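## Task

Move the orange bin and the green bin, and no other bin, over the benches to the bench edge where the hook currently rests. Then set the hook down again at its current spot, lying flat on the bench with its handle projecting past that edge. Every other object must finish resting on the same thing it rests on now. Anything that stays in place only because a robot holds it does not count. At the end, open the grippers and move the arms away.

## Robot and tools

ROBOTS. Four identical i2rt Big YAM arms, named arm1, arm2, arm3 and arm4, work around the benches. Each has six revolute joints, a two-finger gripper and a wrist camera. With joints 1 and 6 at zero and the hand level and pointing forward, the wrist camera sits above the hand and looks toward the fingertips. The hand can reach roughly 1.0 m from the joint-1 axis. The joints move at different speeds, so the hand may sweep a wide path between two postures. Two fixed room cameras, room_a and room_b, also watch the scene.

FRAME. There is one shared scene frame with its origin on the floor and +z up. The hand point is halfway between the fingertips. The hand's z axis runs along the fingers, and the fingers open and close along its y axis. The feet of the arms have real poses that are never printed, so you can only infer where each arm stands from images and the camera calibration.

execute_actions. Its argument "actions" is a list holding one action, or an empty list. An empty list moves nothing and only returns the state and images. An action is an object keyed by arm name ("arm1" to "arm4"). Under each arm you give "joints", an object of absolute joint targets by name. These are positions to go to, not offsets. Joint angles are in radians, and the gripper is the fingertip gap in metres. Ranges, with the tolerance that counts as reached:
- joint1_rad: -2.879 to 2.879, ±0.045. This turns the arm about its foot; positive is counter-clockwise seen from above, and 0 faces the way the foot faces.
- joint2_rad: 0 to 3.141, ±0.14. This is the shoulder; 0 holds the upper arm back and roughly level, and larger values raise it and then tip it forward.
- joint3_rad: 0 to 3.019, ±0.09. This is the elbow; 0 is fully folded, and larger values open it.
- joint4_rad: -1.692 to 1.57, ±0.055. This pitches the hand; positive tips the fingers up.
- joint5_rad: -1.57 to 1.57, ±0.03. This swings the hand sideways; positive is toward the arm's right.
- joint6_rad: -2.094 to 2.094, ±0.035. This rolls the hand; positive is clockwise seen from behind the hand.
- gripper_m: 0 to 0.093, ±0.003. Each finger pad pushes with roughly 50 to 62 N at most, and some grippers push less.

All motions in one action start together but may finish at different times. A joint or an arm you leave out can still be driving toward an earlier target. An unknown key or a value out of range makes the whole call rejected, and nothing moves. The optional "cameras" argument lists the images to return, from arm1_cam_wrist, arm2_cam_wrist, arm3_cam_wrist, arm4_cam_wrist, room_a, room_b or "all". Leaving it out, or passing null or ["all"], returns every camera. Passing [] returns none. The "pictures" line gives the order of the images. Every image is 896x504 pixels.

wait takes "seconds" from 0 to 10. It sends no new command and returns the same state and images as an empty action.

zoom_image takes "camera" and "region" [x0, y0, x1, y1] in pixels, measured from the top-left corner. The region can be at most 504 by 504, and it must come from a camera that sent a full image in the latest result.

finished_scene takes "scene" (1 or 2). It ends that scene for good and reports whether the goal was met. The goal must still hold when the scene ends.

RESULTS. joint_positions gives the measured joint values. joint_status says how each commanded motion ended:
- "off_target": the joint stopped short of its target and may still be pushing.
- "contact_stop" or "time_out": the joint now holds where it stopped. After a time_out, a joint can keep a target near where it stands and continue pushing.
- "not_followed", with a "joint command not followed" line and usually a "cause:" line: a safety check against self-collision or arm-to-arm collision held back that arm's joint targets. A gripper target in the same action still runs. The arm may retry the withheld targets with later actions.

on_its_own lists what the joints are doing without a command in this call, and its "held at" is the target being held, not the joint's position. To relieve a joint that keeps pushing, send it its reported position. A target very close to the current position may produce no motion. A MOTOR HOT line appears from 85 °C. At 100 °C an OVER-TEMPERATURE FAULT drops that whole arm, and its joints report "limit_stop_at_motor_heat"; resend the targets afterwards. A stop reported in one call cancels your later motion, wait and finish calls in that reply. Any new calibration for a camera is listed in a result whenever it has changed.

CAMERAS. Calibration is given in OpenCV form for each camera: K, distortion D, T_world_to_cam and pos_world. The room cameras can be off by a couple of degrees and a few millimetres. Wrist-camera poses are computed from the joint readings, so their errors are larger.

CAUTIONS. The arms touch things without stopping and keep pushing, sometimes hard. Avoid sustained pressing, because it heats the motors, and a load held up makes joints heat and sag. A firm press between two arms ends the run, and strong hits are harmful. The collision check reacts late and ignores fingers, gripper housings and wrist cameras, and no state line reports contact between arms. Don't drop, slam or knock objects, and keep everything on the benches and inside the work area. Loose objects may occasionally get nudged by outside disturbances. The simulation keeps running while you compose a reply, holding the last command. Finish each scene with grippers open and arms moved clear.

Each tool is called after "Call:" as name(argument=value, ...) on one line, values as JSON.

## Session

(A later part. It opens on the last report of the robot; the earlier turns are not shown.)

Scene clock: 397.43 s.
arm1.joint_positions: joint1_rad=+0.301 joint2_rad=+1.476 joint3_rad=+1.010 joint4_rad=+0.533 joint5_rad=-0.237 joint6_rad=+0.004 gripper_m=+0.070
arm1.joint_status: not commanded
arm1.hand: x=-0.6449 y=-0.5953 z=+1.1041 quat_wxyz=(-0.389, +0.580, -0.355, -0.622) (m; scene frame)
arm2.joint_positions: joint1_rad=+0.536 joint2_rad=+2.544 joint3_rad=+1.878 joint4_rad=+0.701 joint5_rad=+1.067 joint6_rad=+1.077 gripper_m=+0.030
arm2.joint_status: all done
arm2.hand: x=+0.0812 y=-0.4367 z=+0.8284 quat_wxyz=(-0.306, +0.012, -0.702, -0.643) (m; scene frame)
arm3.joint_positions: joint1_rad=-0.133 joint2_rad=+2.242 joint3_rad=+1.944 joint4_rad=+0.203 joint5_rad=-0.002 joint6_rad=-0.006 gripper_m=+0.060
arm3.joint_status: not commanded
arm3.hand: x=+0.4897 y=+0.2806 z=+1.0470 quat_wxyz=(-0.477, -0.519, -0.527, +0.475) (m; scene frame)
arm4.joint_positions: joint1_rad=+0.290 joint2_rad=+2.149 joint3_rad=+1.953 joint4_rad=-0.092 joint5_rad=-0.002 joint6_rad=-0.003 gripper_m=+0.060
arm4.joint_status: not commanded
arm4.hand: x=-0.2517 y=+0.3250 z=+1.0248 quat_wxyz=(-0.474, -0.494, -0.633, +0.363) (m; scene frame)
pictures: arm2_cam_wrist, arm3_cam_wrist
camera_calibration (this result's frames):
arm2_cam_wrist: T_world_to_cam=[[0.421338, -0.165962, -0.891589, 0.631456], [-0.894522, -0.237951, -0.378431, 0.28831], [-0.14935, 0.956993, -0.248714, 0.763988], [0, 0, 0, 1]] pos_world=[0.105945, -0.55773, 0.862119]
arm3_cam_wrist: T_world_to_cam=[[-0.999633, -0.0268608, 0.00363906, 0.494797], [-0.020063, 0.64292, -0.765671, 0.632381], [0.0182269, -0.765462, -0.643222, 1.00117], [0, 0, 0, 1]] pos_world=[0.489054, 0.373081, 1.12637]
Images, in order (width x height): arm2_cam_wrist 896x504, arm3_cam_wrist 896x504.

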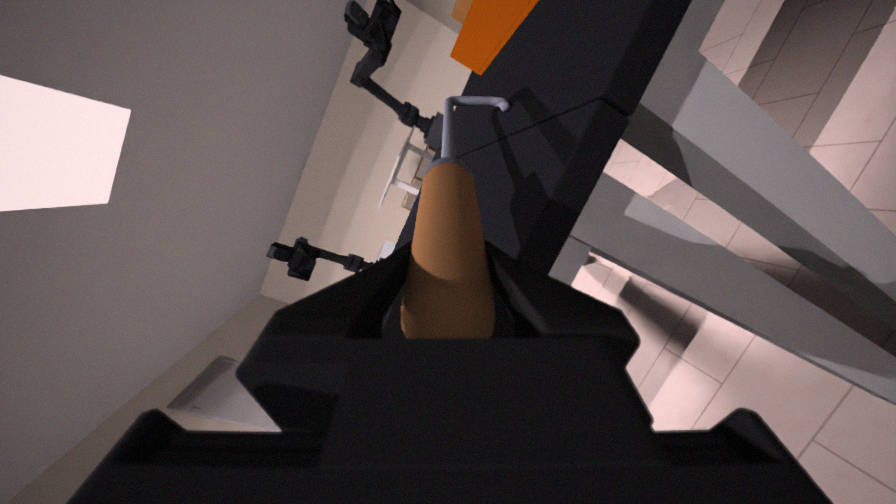

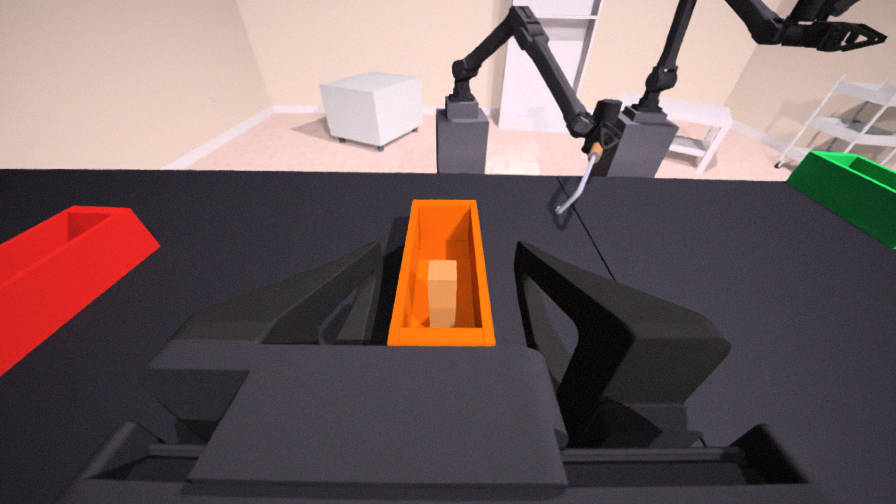

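Call:
execute_actions(actions=[{"arm2":{"joints":{"joint1_rad":-0.125,"joint2_rad":2.05,"joint3_rad":1.6,"joint5_rad":0.0,"joint6_rad":1.57}},"arm1":{"joints":{"joint1_rad":-0.35,"joint2_rad":1.75,"joint3_rad":1.0,"joint4_rad":0.6,"joint5_rad":0.75}}}], cameras=["arm1_cam_wrist","arm2_cam_wrist","arm3_cam_wrist"])

Scene clock: 409.77 s.
arm1.joint_positions: joint1_rad=-0.357 joint2_rad=+1.763 joint3_rad=+1.003 joint4_rad=+0.588 joint5_rad=+0.747 joint6_rad=+0.004 gripper_m=+0.070
arm1.joint_status: all done
arm1.hand: x=-0.0924 y=-0.6775 z=+0.9330 quat_wxyz=(-0.653, +0.181, -0.729, -0.093) (m; scene frame)
arm2.joint_positions: joint1_rad=-0.131 joint2_rad=+2.065 joint3_rad=+1.577 joint4_rad=+0.696 joint5_rad=-0.001 joint6_rad=+1.552 gripper_m=+0.030
arm2.joint_status: all done
arm2.hand: x=+0.4793 y=-0.3537 z=+1.0737 quat_wxyz=(-0.017, -0.003, -0.630, -0.776) (m; scene frame)
arm3.joint_positions: joint1_rad=-0.133 joint2_rad=+2.242 joint3_rad=+1.944 joint4_rad=+0.203 joint5_rad=-0.002 joint6_rad=-0.006 gripper_m=+0.060
arm3.joint_status: not commanded
arm3.hand: x=+0.4897 y=+0.2806 z=+1.0470 quat_wxyz=(-0.477, -0.519, -0.527, +0.475) (m; scene frame)
arm4.joint_positions: joint1_rad=+0.290 joint2_rad=+2.149 joint3_rad=+1.953 joint4_rad=-0.092 joint5_rad=-0.002 joint6_rad=-0.003 gripper_m=+0.060
arm4.joint_status: not commanded
arm4.hand: x=-0.2517 y=+0.3250 z=+1.0248 quat_wxyz=(-0.474, -0.494, -0.633, +0.363) (m; scene frame)
pictures: arm1_cam_wrist, arm2_cam_wrist, arm3_cam_wrist
camera_calibration (this result's frames):
arm1_cam_wrist: T_world_to_cam=[[0.398067, -0.911196, 0.106138, -0.682233], [-0.596713, -0.345069, -0.724472, 0.392601], [0.696761, 0.225055, -0.681083, 0.978602], [0, 0, 0, 1]] pos_world=[-0.176007, -0.706412, 1.02335]
arm2_cam_wrist: T_world_to_cam=[[0.0306218, 0.214803, -0.976177, 1.10896], [-0.819778, -0.553365, -0.147481, 0.361603], [-0.571862, 0.804765, 0.159146, 0.515809], [0, 0, 0, 1]] pos_world=[0.557448, -0.453214, 1.05378]
arm3_cam_wrist: T_world_to_cam=[[-0.999633, -0.0268608, 0.00363906, 0.494797], [-0.020063, 0.64292, -0.765671, 0.632381], [0.0182269, -0.765462, -0.643222, 1.00117], [0, 0, 0, 1]] pos_world=[0.489054, 0.373081, 1.12637]
Images, in order (width x height): arm1_cam_wrist 896x504, arm2_cam_wrist 896x504, arm3_cam_wrist 896x504.

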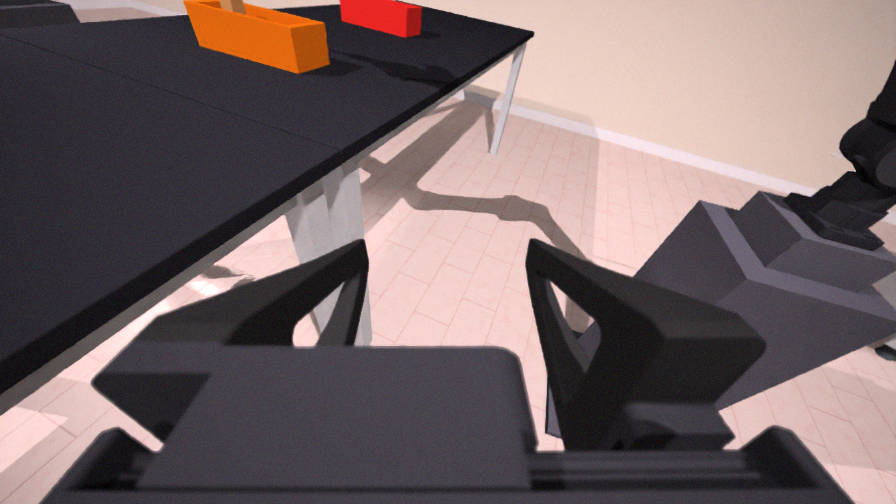

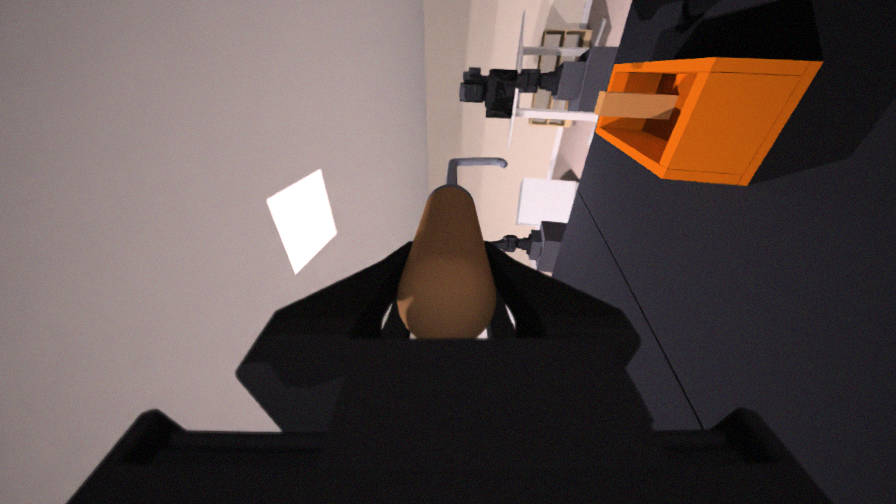

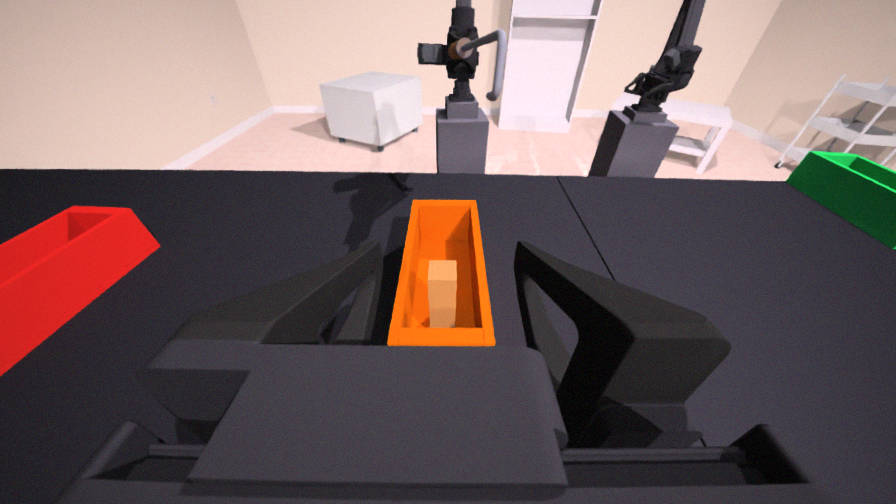

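Call:
execute_actions(actions=[{"arm2":{"joints":{"joint2_rad":2.3,"joint3_rad":1.745,"joint5_rad":0.15}},"arm1":{"joints":{"joint4_rad":0.9,"joint5_rad":0.95}}}], cameras=["arm1_cam_wrist","arm3_cam_wrist"])

Scene clock: 423.73 s.
arm1.joint_positions: joint1_rad=-0.357 joint2_rad=+1.762 joint3_rad=+1.003 joint4_rad=+0.882 joint5_rad=+0.947 joint6_rad=+0.004 gripper_m=+0.070
arm1.joint_status: all done
arm1.hand: x=-0.0814 y=-0.7094 z=+0.9884 quat_wxyz=(-0.722, +0.025, -0.683, -0.109) (m; scene frame)
arm2.joint_positions: joint1_rad=-0.127 joint2_rad=+2.356 joint3_rad=+1.680 joint4_rad=+0.687 joint5_rad=+0.149 joint6_rad=+1.557 gripper_m=+0.030
arm2.joint_status: all done
arm2.hand: x=+0.5025 y=-0.3140 z=+0.8845 quat_wxyz=(-0.064, -0.057, -0.701, -0.708) (m; scene frame)
arm3.joint_positions: joint1_rad=-0.133 joint2_rad=+2.242 joint3_rad=+1.944 joint4_rad=+0.203 joint5_rad=-0.002 joint6_rad=-0.006 gripper_m=+0.060
arm3.joint_status: not commanded
arm3.hand: x=+0.4897 y=+0.2806 z=+1.0470 quat_wxyz=(-0.477, -0.519, -0.527, +0.475) (m; scene frame)
arm4.joint_positions: joint1_rad=+0.290 joint2_rad=+2.149 joint3_rad=+1.953 joint4_rad=-0.092 joint5_rad=-0.002 joint6_rad=-0.003 gripper_m=+0.060
arm4.joint_status: not commanded
arm4.hand: x=-0.2517 y=+0.3250 z=+1.0248 quat_wxyz=(-0.474, -0.494, -0.633, +0.363) (m; scene frame)
pictures: arm1_cam_wrist, arm3_cam_wrist
camera_calibration (this result's frames):
arm1_cam_wrist: T_world_to_cam=[[0.204147, -0.973218, -0.105694, -0.571883], [-0.534292, -0.0203002, -0.845056, 0.782914], [0.820278, 0.228987, -0.524127, 0.873574], [0, 0, 0, 1]] pos_world=[-0.181521, -0.740711, 1.05903]
arm3_cam_wrist: T_world_to_cam=[[-0.999633, -0.0268608, 0.00363906, 0.494797], [-0.020063, 0.64292, -0.765671, 0.632381], [0.0182269, -0.765462, -0.643222, 1.00117], [0, 0, 0, 1]] pos_world=[0.489054, 0.373081, 1.12637]
Images, in order (width x height): arm1_cam_wrist 896x504, arm3_cam_wrist 896x504.

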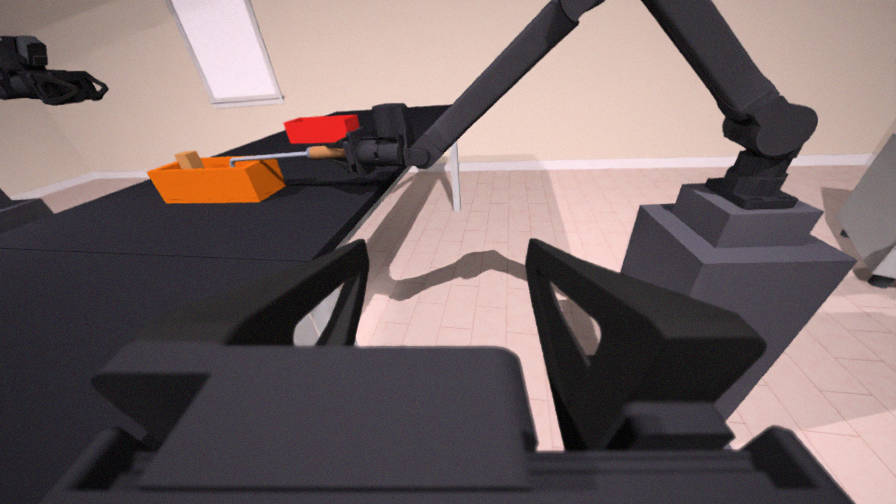

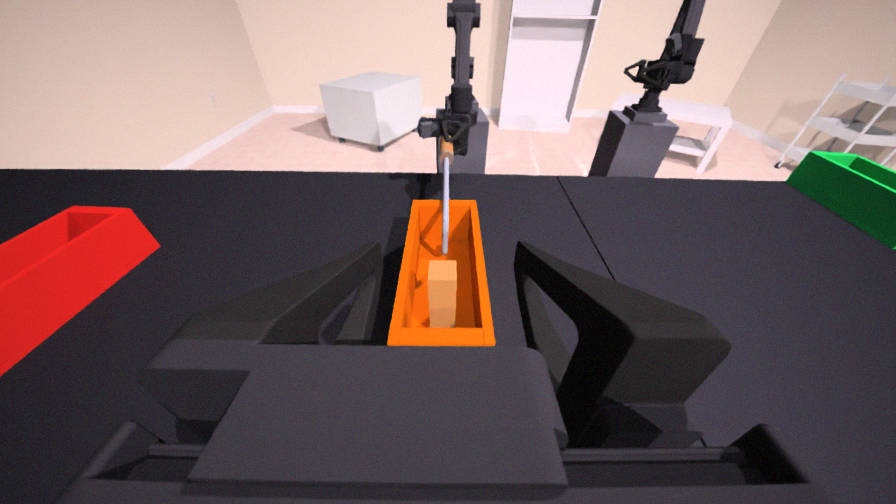

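Call:
execute_actions(actions=[{"arm2":{"joints":{"joint2_rad":2.07,"joint3_rad":1.365}}}], cameras=["arm1_cam_wrist","arm3_cam_wrist"])

Scene clock: 435.00 s.
arm1.joint_positions: joint1_rad=-0.357 joint2_rad=+1.762 joint3_rad=+1.003 joint4_rad=+0.882 joint5_rad=+0.947 joint6_rad=+0.004 gripper_m=+0.070
arm1.joint_status: not commanded
arm1.hand: x=-0.0814 y=-0.7094 z=+0.9884 quat_wxyz=(-0.722, +0.025, -0.683, -0.109) (m; scene frame)
arm2.joint_positions: joint1_rad=-0.127 joint2_rad=+2.107 joint3_rad=+1.346 joint4_rad=+0.687 joint5_rad=+0.149 joint6_rad=+1.557 gripper_m=+0.030
arm2.joint_status: all done
arm2.hand: x=+0.5005 y=-0.4001 z=+0.9100 quat_wxyz=(-0.066, -0.055, -0.731, -0.677) (m; scene frame)
arm3.joint_positions: joint1_rad=-0.133 joint2_rad=+2.242 joint3_rad=+1.944 joint4_rad=+0.203 joint5_rad=-0.002 joint6_rad=-0.006 gripper_m=+0.060
arm3.joint_status: not commanded
arm3.hand: x=+0.4897 y=+0.2806 z=+1.0470 quat_wxyz=(-0.477, -0.519, -0.527, +0.475) (m; scene frame)
arm4.joint_positions: joint1_rad=+0.290 joint2_rad=+2.149 joint3_rad=+1.953 joint4_rad=-0.092 joint5_rad=-0.002 joint6_rad=-0.003 gripper_m=+0.060
arm4.joint_status: not commanded
arm4.hand: x=-0.2517 y=+0.3250 z=+1.0248 quat_wxyz=(-0.474, -0.494, -0.633, +0.363) (m; scene frame)
pictures: arm1_cam_wrist, arm3_cam_wrist
camera_calibration (this result's frames):
arm1_cam_wrist: T_world_to_cam=[[0.204147, -0.973218, -0.105694, -0.571883], [-0.534292, -0.0203002, -0.845056, 0.782914], [0.820278, 0.228987, -0.524127, 0.873574], [0, 0, 0, 1]] pos_world=[-0.181521, -0.740711, 1.05903]
arm3_cam_wrist: T_world_to_cam=[[-0.999633, -0.0268608, 0.00363906, 0.494797], [-0.020063, 0.64292, -0.765671, 0.632381], [0.0182269, -0.765462, -0.643222, 1.00117], [0, 0, 0, 1]] pos_world=[0.489054, 0.373081, 1.12637]
Images, in order (width x height): arm1_cam_wrist 896x504, arm3_cam_wrist 896x504.

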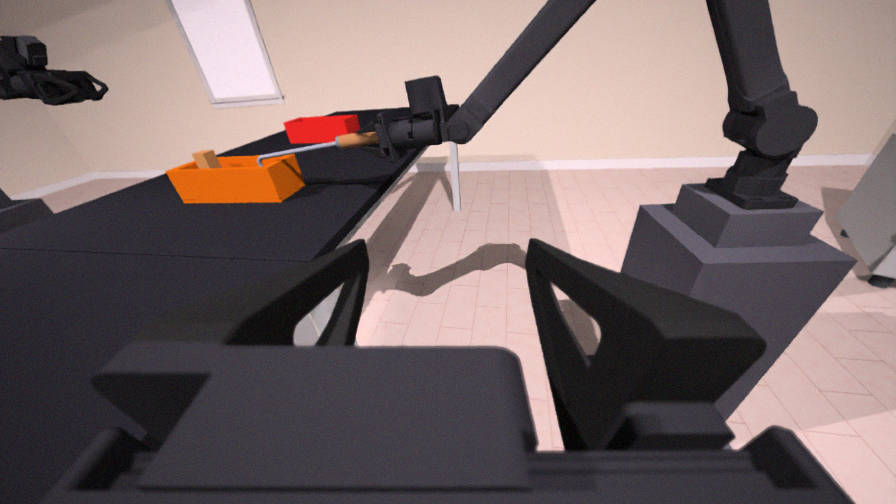

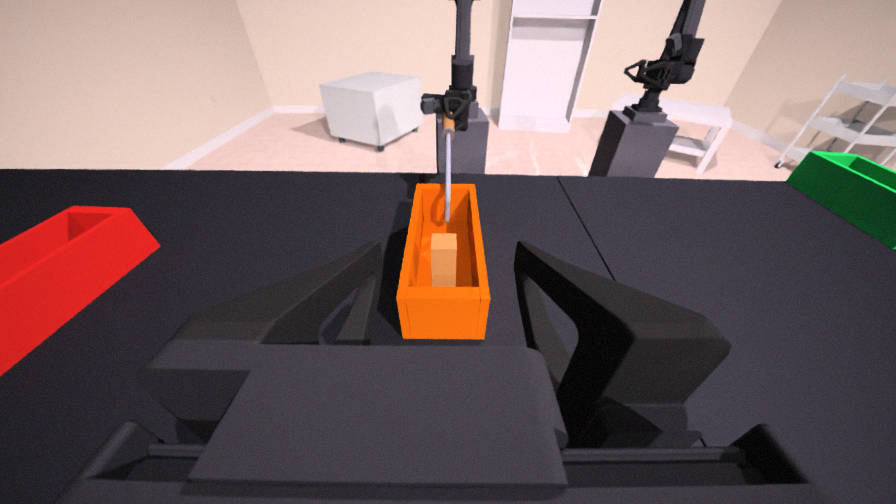

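Call:
execute_actions(actions=[{"arm2":{"joints":{"joint2_rad":1.8,"joint3_rad":1.03}}}], cameras=["arm1_cam_wrist","arm3_cam_wrist"])

Call:
zoom_image(camera="arm1_cam_wrist", region=[180, 110, 420, 250])

Scene clock: 438.93 s.
arm1.joint_positions: joint1_rad=-0.357 joint2_rad=+1.762 joint3_rad=+1.003 joint4_rad=+0.882 joint5_rad=+0.947 joint6_rad=+0.004 gripper_m=+0.070
arm1.joint_status: not commanded
arm1.hand: x=-0.0814 y=-0.7094 z=+0.9884 quat_wxyz=(-0.722, +0.025, -0.683, -0.109) (m; scene frame)
arm2.joint_positions: joint1_rad=-0.127 joint2_rad=+1.842 joint3_rad=+1.017 joint4_rad=+0.688 joint5_rad=+0.149 joint6_rad=+1.560 gripper_m=+0.030
arm2.joint_status: all done
arm2.hand: x=+0.4982 y=-0.5039 z=+0.9340 quat_wxyz=(-0.066, -0.054, -0.751, -0.654) (m; scene frame)
arm3.joint_positions: joint1_rad=-0.133 joint2_rad=+2.242 joint3_rad=+1.944 joint4_rad=+0.203 joint5_rad=-0.002 joint6_rad=-0.006 gripper_m=+0.060
arm3.joint_status: not commanded
arm3.hand: x=+0.4897 y=+0.2806 z=+1.0470 quat_wxyz=(-0.477, -0.519, -0.527, +0.475) (m; scene frame)
arm4.joint_positions: joint1_rad=+0.290 joint2_rad=+2.149 joint3_rad=+1.953 joint4_rad=-0.092 joint5_rad=-0.002 joint6_rad=-0.003 gripper_m=+0.060
arm4.joint_status: not commanded
arm4.hand: x=-0.2517 y=+0.3250 z=+1.0248 quat_wxyz=(-0.474, -0.494, -0.633, +0.363) (m; scene frame)
pictures: arm1_cam_wrist, arm3_cam_wrist
camera_calibration (this result's frames):
arm1_cam_wrist: T_world_to_cam=[[0.204147, -0.973218, -0.105694, -0.571883], [-0.534292, -0.0203002, -0.845056, 0.782914], [0.820278, 0.228987, -0.524127, 0.873574], [0, 0, 0, 1]] pos_world=[-0.181521, -0.740711, 1.05903]
arm3_cam_wrist: T_world_to_cam=[[-0.999633, -0.0268608, 0.00363906, 0.494797], [-0.020063, 0.64292, -0.765671, 0.632381], [0.0182269, -0.765462, -0.643222, 1.00117], [0, 0, 0, 1]] pos_world=[0.489054, 0.373081, 1.12637]
Images, in order (width x height): arm1_cam_wrist 896x504, arm3_cam_wrist 896x504.

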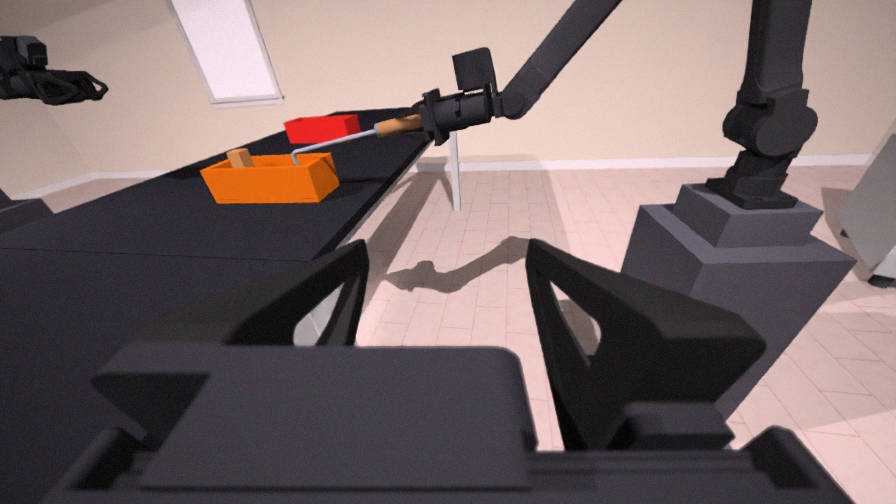

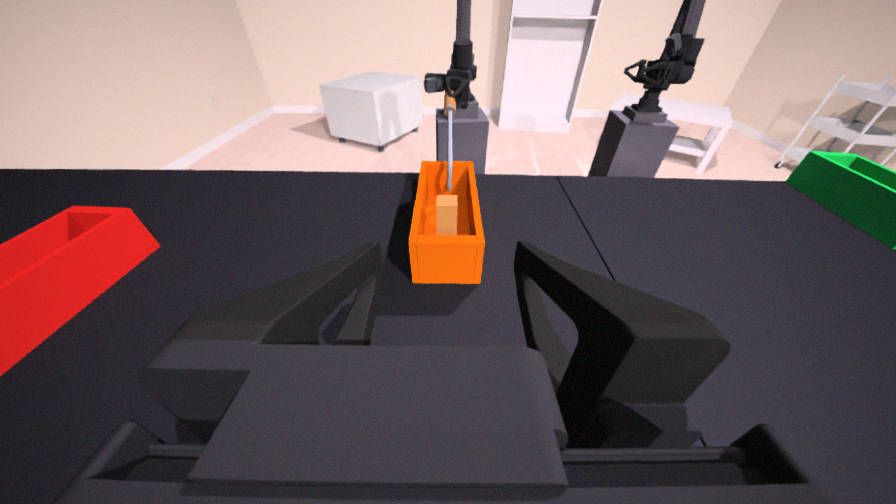

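Region (180, 110, 420, 250) of arm1_cam_wrist's 896x504 image, scaled by 2.100, with more detail than that image has; it fills the top 294 rows of this view, and the rest is white.

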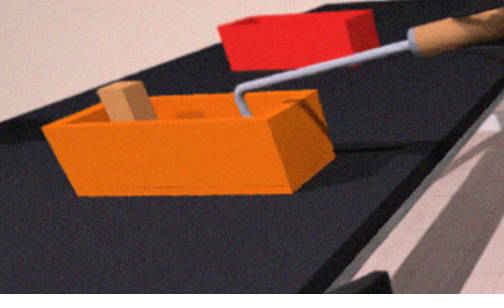

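Call:
execute_actions(actions=[{"arm2":{"joints":{"joint2_rad":1.565,"joint3_rad":0.76}}}], cameras=["arm1_cam_wrist","arm3_cam_wrist"])

Call:
zoom_image(camera="arm1_cam_wrist", region=[230, 120, 430, 240])

Scene clock: 449.53 s.
arm1.joint_positions: joint1_rad=-0.357 joint2_rad=+1.762 joint3_rad=+1.003 joint4_rad=+0.882 joint5_rad=+0.947 joint6_rad=+0.004 gripper_m=+0.070
arm1.joint_status: not commanded
arm1.hand: x=-0.0814 y=-0.7094 z=+0.9884 quat_wxyz=(-0.722, +0.025, -0.683, -0.109) (m; scene frame)
arm2.joint_positions: joint1_rad=-0.127 joint2_rad=+1.606 joint3_rad=+0.742 joint4_rad=+0.688 joint5_rad=+0.149 joint6_rad=+1.560 gripper_m=+0.030
arm2.joint_status: all done
arm2.hand: x=+0.4959 y=-0.6021 z=+0.9442 quat_wxyz=(-0.067, -0.053, -0.764, -0.639) (m; scene frame)
arm3.joint_positions: joint1_rad=-0.133 joint2_rad=+2.242 joint3_rad=+1.944 joint4_rad=+0.203 joint5_rad=-0.002 joint6_rad=-0.006 gripper_m=+0.060
arm3.joint_status: not commanded
arm3.hand: x=+0.4897 y=+0.2806 z=+1.0470 quat_wxyz=(-0.477, -0.519, -0.527, +0.475) (m; scene frame)
arm4.joint_positions: joint1_rad=+0.290 joint2_rad=+2.149 joint3_rad=+1.953 joint4_rad=-0.092 joint5_rad=-0.002 joint6_rad=-0.003 gripper_m=+0.060
arm4.joint_status: not commanded
arm4.hand: x=-0.2517 y=+0.3250 z=+1.0248 quat_wxyz=(-0.474, -0.494, -0.633, +0.363) (m; scene frame)
pictures: arm1_cam_wrist, arm3_cam_wrist
camera_calibration (this result's frames):
arm1_cam_wrist: T_world_to_cam=[[0.204147, -0.973218, -0.105694, -0.571883], [-0.534292, -0.0203002, -0.845056, 0.782914], [0.820278, 0.228987, -0.524127, 0.873574], [0, 0, 0, 1]] pos_world=[-0.181521, -0.740711, 1.05903]
arm3_cam_wrist: T_world_to_cam=[[-0.999633, -0.0268608, 0.00363906, 0.494797], [-0.020063, 0.64292, -0.765671, 0.632381], [0.0182269, -0.765462, -0.643222, 1.00117], [0, 0, 0, 1]] pos_world=[0.489054, 0.373081, 1.12637]
Images, in order (width x height): arm1_cam_wrist 896x504, arm3_cam_wrist 896x504.

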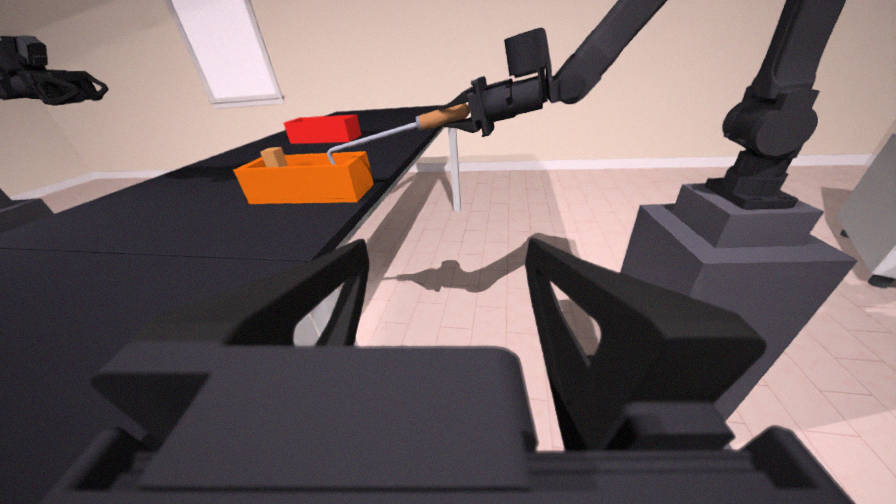

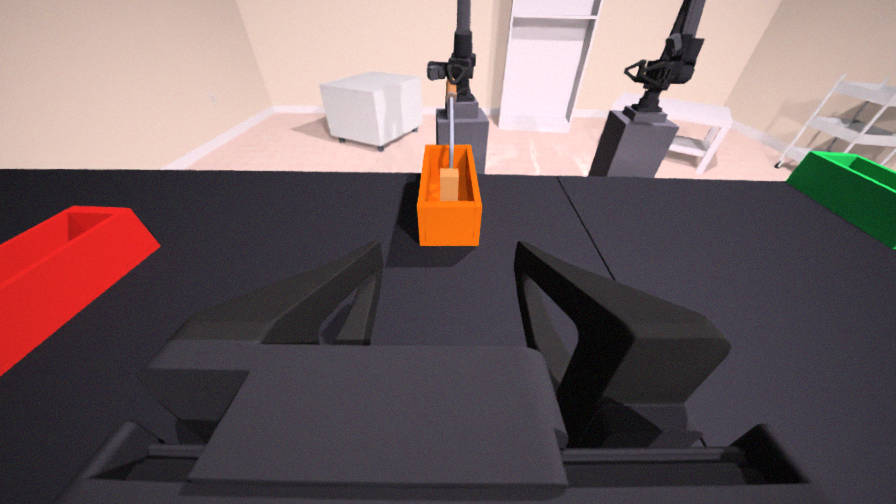

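Region (230, 120, 430, 240) of arm1_cam_wrist's 896x504 image, scaled by 2.520, with more detail than that image has; it fills the top 302 rows of this view, and the rest is white.

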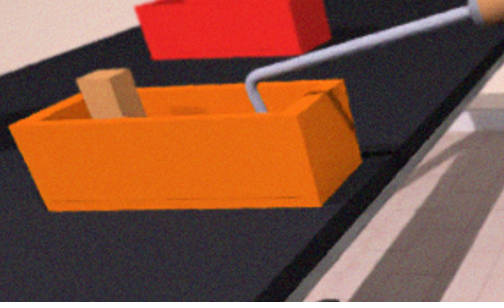

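Call:
zoom_image(camera="arm1_cam_wrist", region=[335, 165, 405, 220])

Region (335, 165, 405, 220) of arm1_cam_wrist's 896x504 image, scaled by 7.200, with more detail than that image has; it fills the top 396 rows of this view, and the rest is white.

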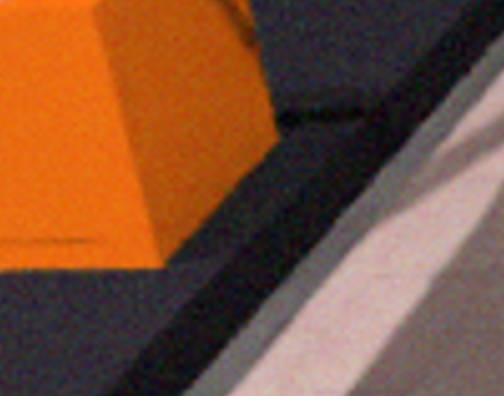

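Call:
execute_actions(actions=[{"arm2":{"joints":{"joint3_rad":1.08}},"arm1":{"joints":{"joint1_rad":-0.05,"joint5_rad":1.2,"joint4_rad":0.8}}}], cameras=["arm3_cam_wrist"])

Call:
execute_actions(actions=[{"arm2":{"joints":{"joint1_rad":0.545,"joint2_rad":2.46,"joint3_rad":1.945,"joint4_rad":0.72,"joint5_rad":1.064,"joint6_rad":0.0}}}], cameras=["arm1_cam_wrist","arm2_cam_wrist","arm3_cam_wrist"])

Scene clock: 466.70 s.
arm1.joint_positions: joint1_rad=-0.046 joint2_rad=+1.762 joint3_rad=+1.003 joint4_rad=+0.813 joint5_rad=+1.197 joint6_rad=+0.004 gripper_m=+0.070
arm1.joint_status: all done
arm1.hand: x=-0.2359 y=-0.6544 z=+0.9765 quat_wxyz=(-0.703, +0.065, -0.699, -0.112) (m; scene frame)
arm2.joint_positions: joint1_rad=-0.127 joint2_rad=+1.595 joint3_rad=+1.032 joint4_rad=+0.684 joint5_rad=+0.149 joint6_rad=+1.560 gripper_m=+0.030
arm2.joint_status: all done
arm2.hand: x=+0.4980 y=-0.5293 z=+1.1031 quat_wxyz=(-0.061, -0.061, -0.661, -0.745) (m; scene frame)
arm3.joint_positions: joint1_rad=-0.133 joint2_rad=+2.242 joint3_rad=+1.944 joint4_rad=+0.203 joint5_rad=-0.002 joint6_rad=-0.006 gripper_m=+0.060
arm3.joint_status: not commanded
arm3.hand: x=+0.4897 y=+0.2806 z=+1.0470 quat_wxyz=(-0.477, -0.519, -0.527, +0.475) (m; scene frame)
arm4.joint_positions: joint1_rad=+0.290 joint2_rad=+2.149 joint3_rad=+1.953 joint4_rad=-0.092 joint5_rad=-0.002 joint6_rad=-0.003 gripper_m=+0.060
arm4.joint_status: not commanded
arm4.hand: x=-0.2517 y=+0.3250 z=+1.0248 quat_wxyz=(-0.474, -0.494, -0.633, +0.363) (m; scene frame)
pictures: arm3_cam_wrist
camera_calibration (this result's frames):
arm3_cam_wrist: T_world_to_cam=[[-0.999633, -0.0268608, 0.00363906, 0.494797], [-0.020063, 0.64292, -0.765671, 0.632381], [0.0182269, -0.765462, -0.643222, 1.00117], [0, 0, 0, 1]] pos_world=[0.489054, 0.373081, 1.12637]
Images, in order (width x height): arm3_cam_wrist 896x504.

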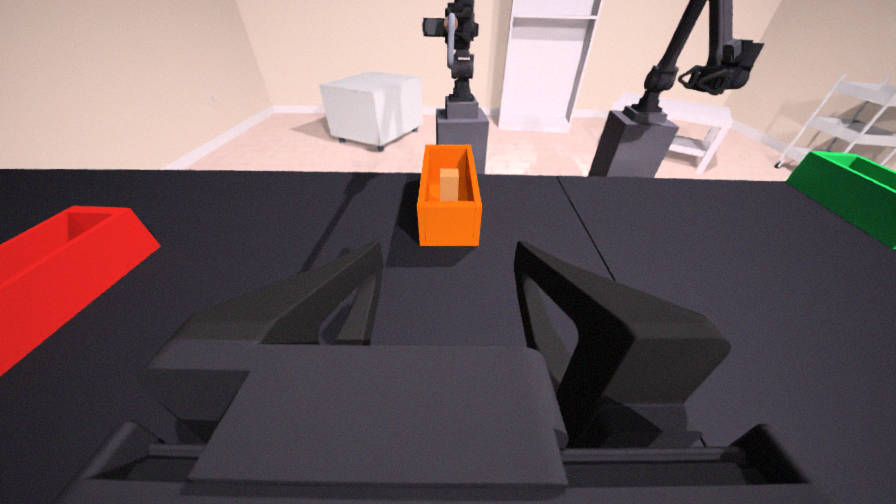

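Scene clock: 468.90 s.
arm1.joint_positions: joint1_rad=-0.046 joint2_rad=+1.762 joint3_rad=+1.003 joint4_rad=+0.813 joint5_rad=+1.197 joint6_rad=+0.004 gripper_m=+0.070
arm1.joint_status: not commanded
arm1.hand: x=-0.2359 y=-0.6544 z=+0.9765 quat_wxyz=(-0.703, +0.065, -0.699, -0.112) (m; scene frame)
arm2.joint_positions: joint1_rad=+0.542 joint2_rad=+2.467 joint3_rad=+1.880 joint4_rad=+0.692 joint5_rad=+1.065 joint6_rad=+0.013 gripper_m=+0.030
arm2.joint_status: all done
arm2.hand: x=+0.0745 y=-0.4357 z=+0.8900 quat_wxyz=(-0.586, +0.344, -0.598, -0.425) (m; scene frame)
arm3.joint_positions: joint1_rad=-0.133 joint2_rad=+2.242 joint3_rad=+1.944 joint4_rad=+0.203 joint5_rad=-0.002 joint6_rad=-0.006 gripper_m=+0.060
arm3.joint_status: not commanded
arm3.hand: x=+0.4897 y=+0.2806 z=+1.0470 quat_wxyz=(-0.477, -0.519, -0.527, +0.475) (m; scene frame)
arm4.joint_positions: joint1_rad=+0.290 joint2_rad=+2.149 joint3_rad=+1.953 joint4_rad=-0.092 joint5_rad=-0.002 joint6_rad=-0.003 gripper_m=+0.060
arm4.joint_status: not commanded
arm4.hand: x=-0.2517 y=+0.3250 z=+1.0248 quat_wxyz=(-0.474, -0.494, -0.633, +0.363) (m; scene frame)
pictures: arm1_cam_wrist, arm2_cam_wrist, arm3_cam_wrist
camera_calibration (this result's frames):
arm1_cam_wrist: T_world_to_cam=[[0.261602, -0.963388, -0.0587195, -0.514051], [-0.563046, -0.102912, -0.819993, 0.606159], [0.783928, 0.247573, -0.569354, 1.02924], [0, 0, 0, 1]] pos_world=[-0.331079, -0.687662, 1.05286]
arm2_cam_wrist: T_world_to_cam=[[0.914016, -0.393952, -0.0968304, -0.154061], [-0.29251, -0.47461, -0.83017, 0.559921], [0.28109, 0.787113, -0.549037, 0.938562], [0, 0, 0, 1]] pos_world=[0.0407766, -0.533702, 0.965217]
arm3_cam_wrist: T_world_to_cam=[[-0.999633, -0.0268608, 0.00363906, 0.494797], [-0.020063, 0.64292, -0.765671, 0.632381], [0.0182269, -0.765462, -0.643222, 1.00117], [0, 0, 0, 1]] pos_world=[0.489054, 0.373081, 1.12637]
Images, in order (width x height): arm1_cam_wrist 896x504, arm2_cam_wrist 896x504, arm3_cam_wrist 896x504.

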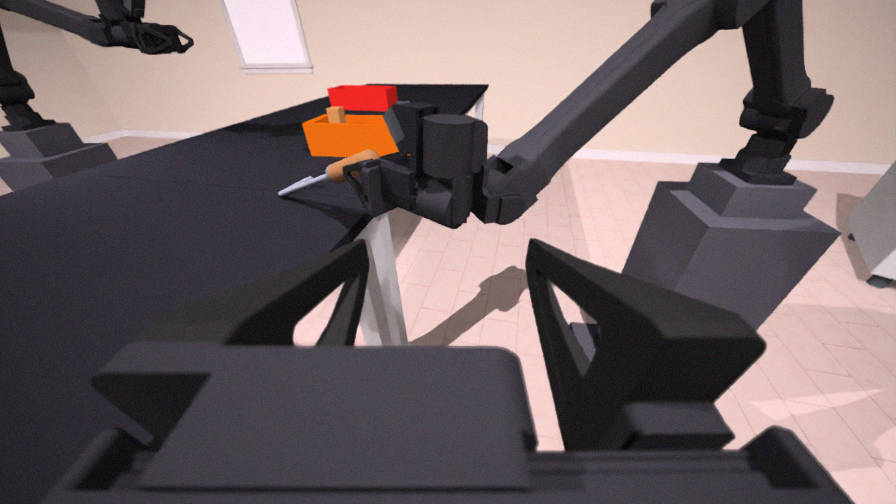

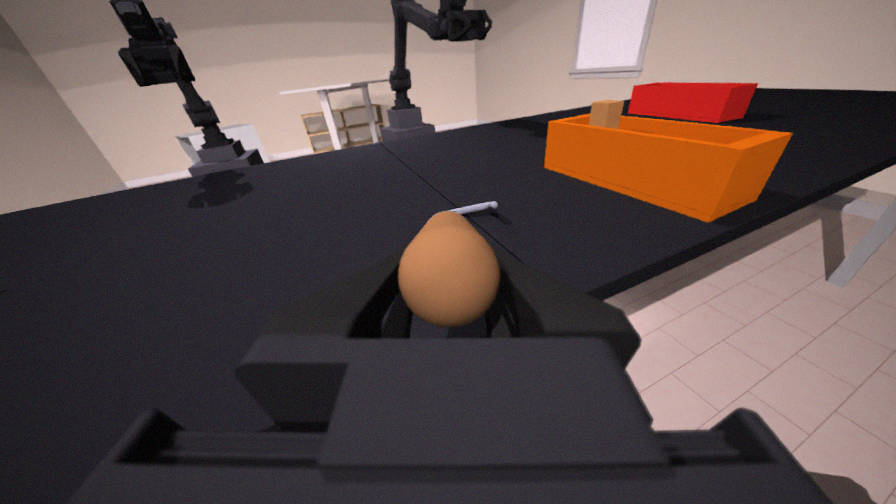

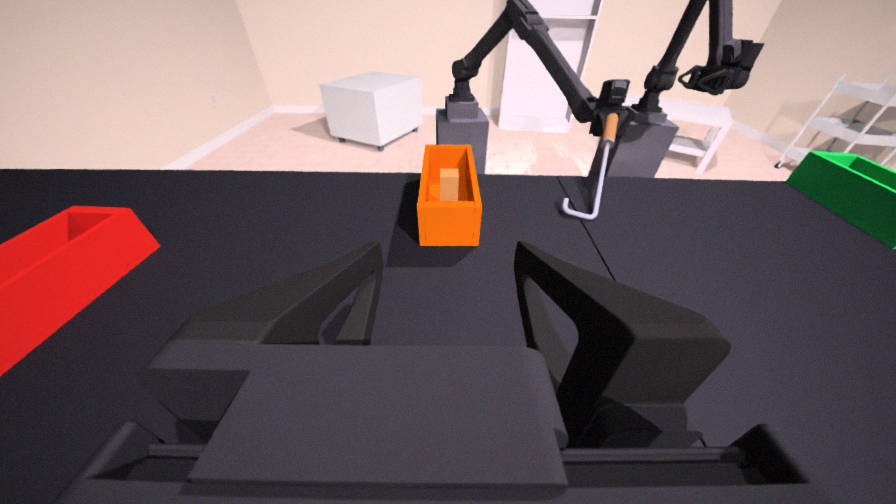

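Call:
execute_actions(actions=[{"arm2":{"joints":{"joint2_rad":2.615,"joint3_rad":1.91}}}], cameras=["arm1_cam_wrist","arm2_cam_wrist","arm3_cam_wrist"])

Scene clock: 476.67 s.
arm1.joint_positions: joint1_rad=-0.046 joint2_rad=+1.762 joint3_rad=+1.003 joint4_rad=+0.813 joint5_rad=+1.197 joint6_rad=+0.004 gripper_m=+0.070
arm1.joint_status: not commanded
arm1.hand: x=-0.2359 y=-0.6544 z=+0.9765 quat_wxyz=(-0.703, +0.065, -0.699, -0.112) (m; scene frame)
arm2.joint_positions: joint1_rad=+0.545 joint2_rad=+2.601 joint3_rad=+1.881 joint4_rad=+0.712 joint5_rad=+1.063 joint6_rad=+0.012 gripper_m=+0.030
arm2.joint_status: all done
arm2.hand: x=+0.0764 y=-0.4436 z=+0.7859 quat_wxyz=(-0.589, +0.386, -0.595, -0.388) (m; scene frame)
arm3.joint_positions: joint1_rad=-0.133 joint2_rad=+2.242 joint3_rad=+1.944 joint4_rad=+0.203 joint5_rad=-0.002 joint6_rad=-0.006 gripper_m=+0.060
arm3.joint_status: not commanded
arm3.hand: x=+0.4897 y=+0.2806 z=+1.0470 quat_wxyz=(-0.477, -0.519, -0.527, +0.475) (m; scene frame)
arm4.joint_positions: joint1_rad=+0.290 joint2_rad=+2.149 joint3_rad=+1.953 joint4_rad=-0.092 joint5_rad=-0.002 joint6_rad=-0.003 gripper_m=+0.060
arm4.joint_status: not commanded
arm4.hand: x=-0.2517 y=+0.3250 z=+1.0248 quat_wxyz=(-0.474, -0.494, -0.633, +0.363) (m; scene frame)
pictures: arm1_cam_wrist, arm2_cam_wrist, arm3_cam_wrist
camera_calibration (this result's frames):
arm1_cam_wrist: T_world_to_cam=[[0.261602, -0.963388, -0.0587195, -0.514051], [-0.563046, -0.102912, -0.819993, 0.606159], [0.783928, 0.247573, -0.569354, 1.02924], [0, 0, 0, 1]] pos_world=[-0.331079, -0.687662, 1.05286]
arm2_cam_wrist: T_world_to_cam=[[0.919637, -0.392768, 0.001291, -0.246016], [-0.233541, -0.549456, -0.80222, 0.410574], [0.315795, 0.737449, -0.597027, 0.900139], [0, 0, 0, 1]] pos_world=[0.0378719, -0.534842, 0.867096]
arm3_cam_wrist: T_world_to_cam=[[-0.999633, -0.0268608, 0.00363906, 0.494797], [-0.020063, 0.64292, -0.765671, 0.632381], [0.0182269, -0.765462, -0.643222, 1.00117], [0, 0, 0, 1]] pos_world=[0.489054, 0.373081, 1.12637]
Images, in order (width x height): arm1_cam_wrist 896x504, arm2_cam_wrist 896x504, arm3_cam_wrist 896x504.

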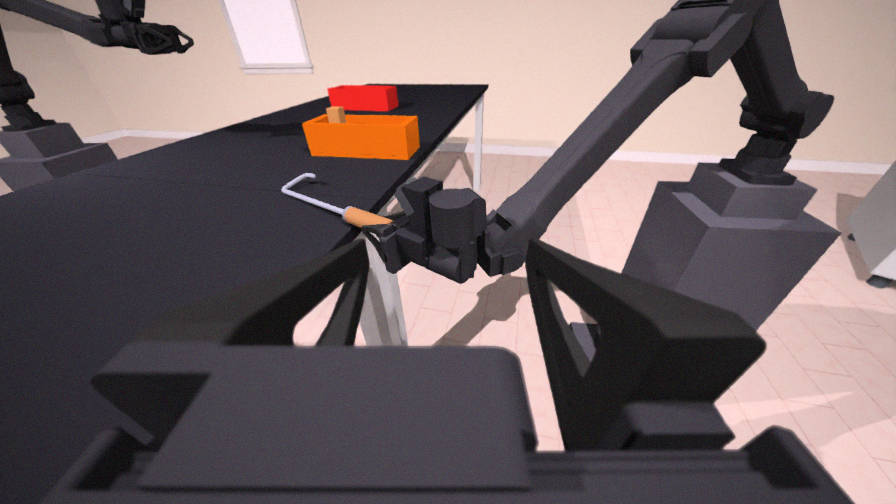

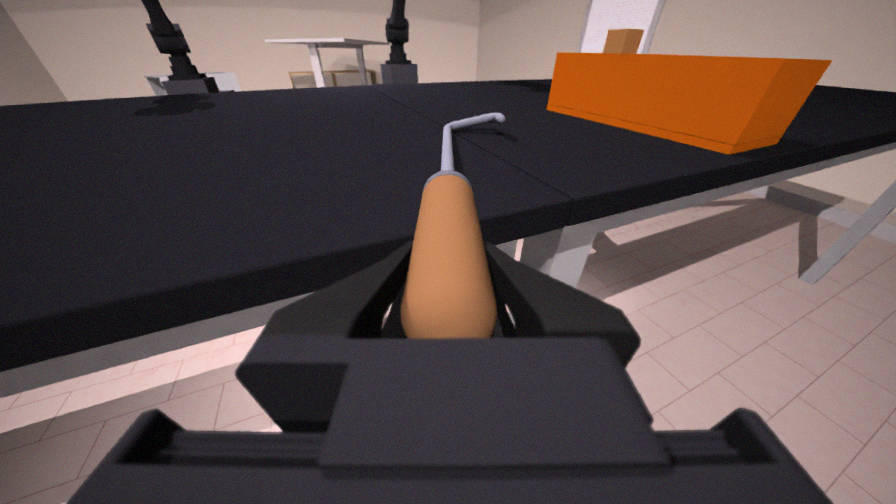

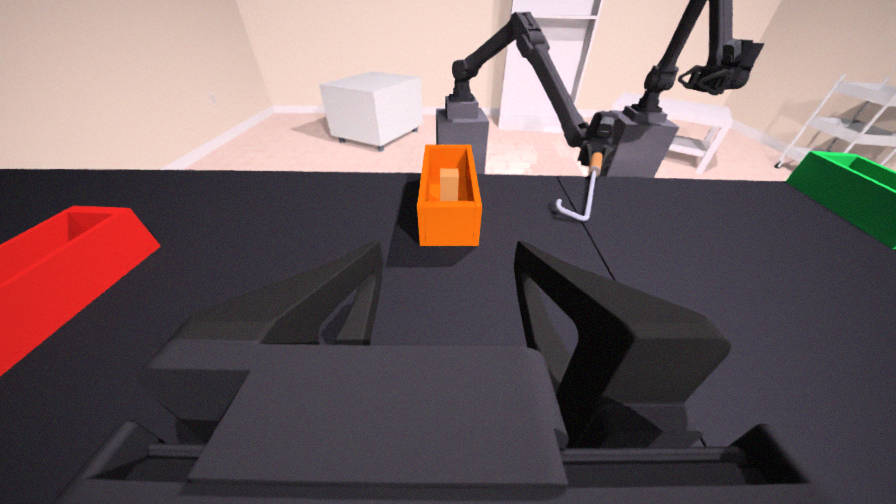

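Call:
execute_actions(actions=[{"arm2":{"joints":{"gripper_m":0.07}},"arm3":{"joints":{"joint2_rad":2.0}},"arm4":{"joints":{"joint2_rad":1.95}}}], cameras=["arm2_cam_wrist"])

Scene clock: 491.00 s.
arm1.joint_positions: joint1_rad=-0.046 joint2_rad=+1.762 joint3_rad=+1.003 joint4_rad=+0.813 joint5_rad=+1.197 joint6_rad=+0.004 gripper_m=+0.070
arm1.joint_status: not commanded
arm1.hand: x=-0.2359 y=-0.6544 z=+0.9765 quat_wxyz=(-0.703, +0.065, -0.699, -0.112) (m; scene frame)
arm2.joint_positions: joint1_rad=+0.545 joint2_rad=+2.601 joint3_rad=+1.881 joint4_rad=+0.712 joint5_rad=+1.063 joint6_rad=+0.011 gripper_m=+0.070
arm2.joint_status: all done
arm2.hand: x=+0.0764 y=-0.4436 z=+0.7859 quat_wxyz=(-0.589, +0.386, -0.595, -0.388) (m; scene frame)
arm3.joint_positions: joint1_rad=-0.133 joint2_rad=+1.990 joint3_rad=+1.926 joint4_rad=+0.203 joint5_rad=-0.002 joint6_rad=-0.006 gripper_m=+0.060
arm3.joint_status: all done
arm3.hand: x=+0.4894 y=+0.3384 z=+1.2559 quat_wxyz=(-0.535, -0.460, -0.468, +0.533) (m; scene frame)
arm4.joint_positions: joint1_rad=+0.290 joint2_rad=+1.947 joint3_rad=+1.941 joint4_rad=-0.098 joint5_rad=-0.002 joint6_rad=-0.003 gripper_m=+0.060
arm4.joint_status: all done
arm4.hand: x=-0.2646 y=+0.3679 z=+1.1886 quat_wxyz=(-0.530, -0.458, -0.586, +0.407) (m; scene frame)
pictures: arm2_cam_wrist
camera_calibration (this result's frames):
arm2_cam_wrist: T_world_to_cam=[[0.919637, -0.392766, 0.00167245, -0.246315], [-0.23326, -0.549579, -0.802217, 0.410495], [0.316002, 0.737359, -0.59703, 0.900085], [0, 0, 0, 1]] pos_world=[0.0378437, -0.53483, 0.867096]
Images, in order (width x height): arm2_cam_wrist 896x504.

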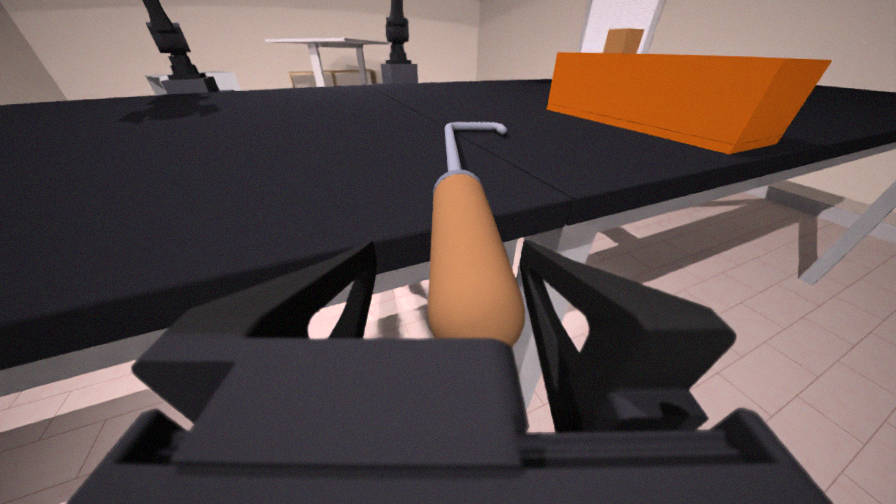

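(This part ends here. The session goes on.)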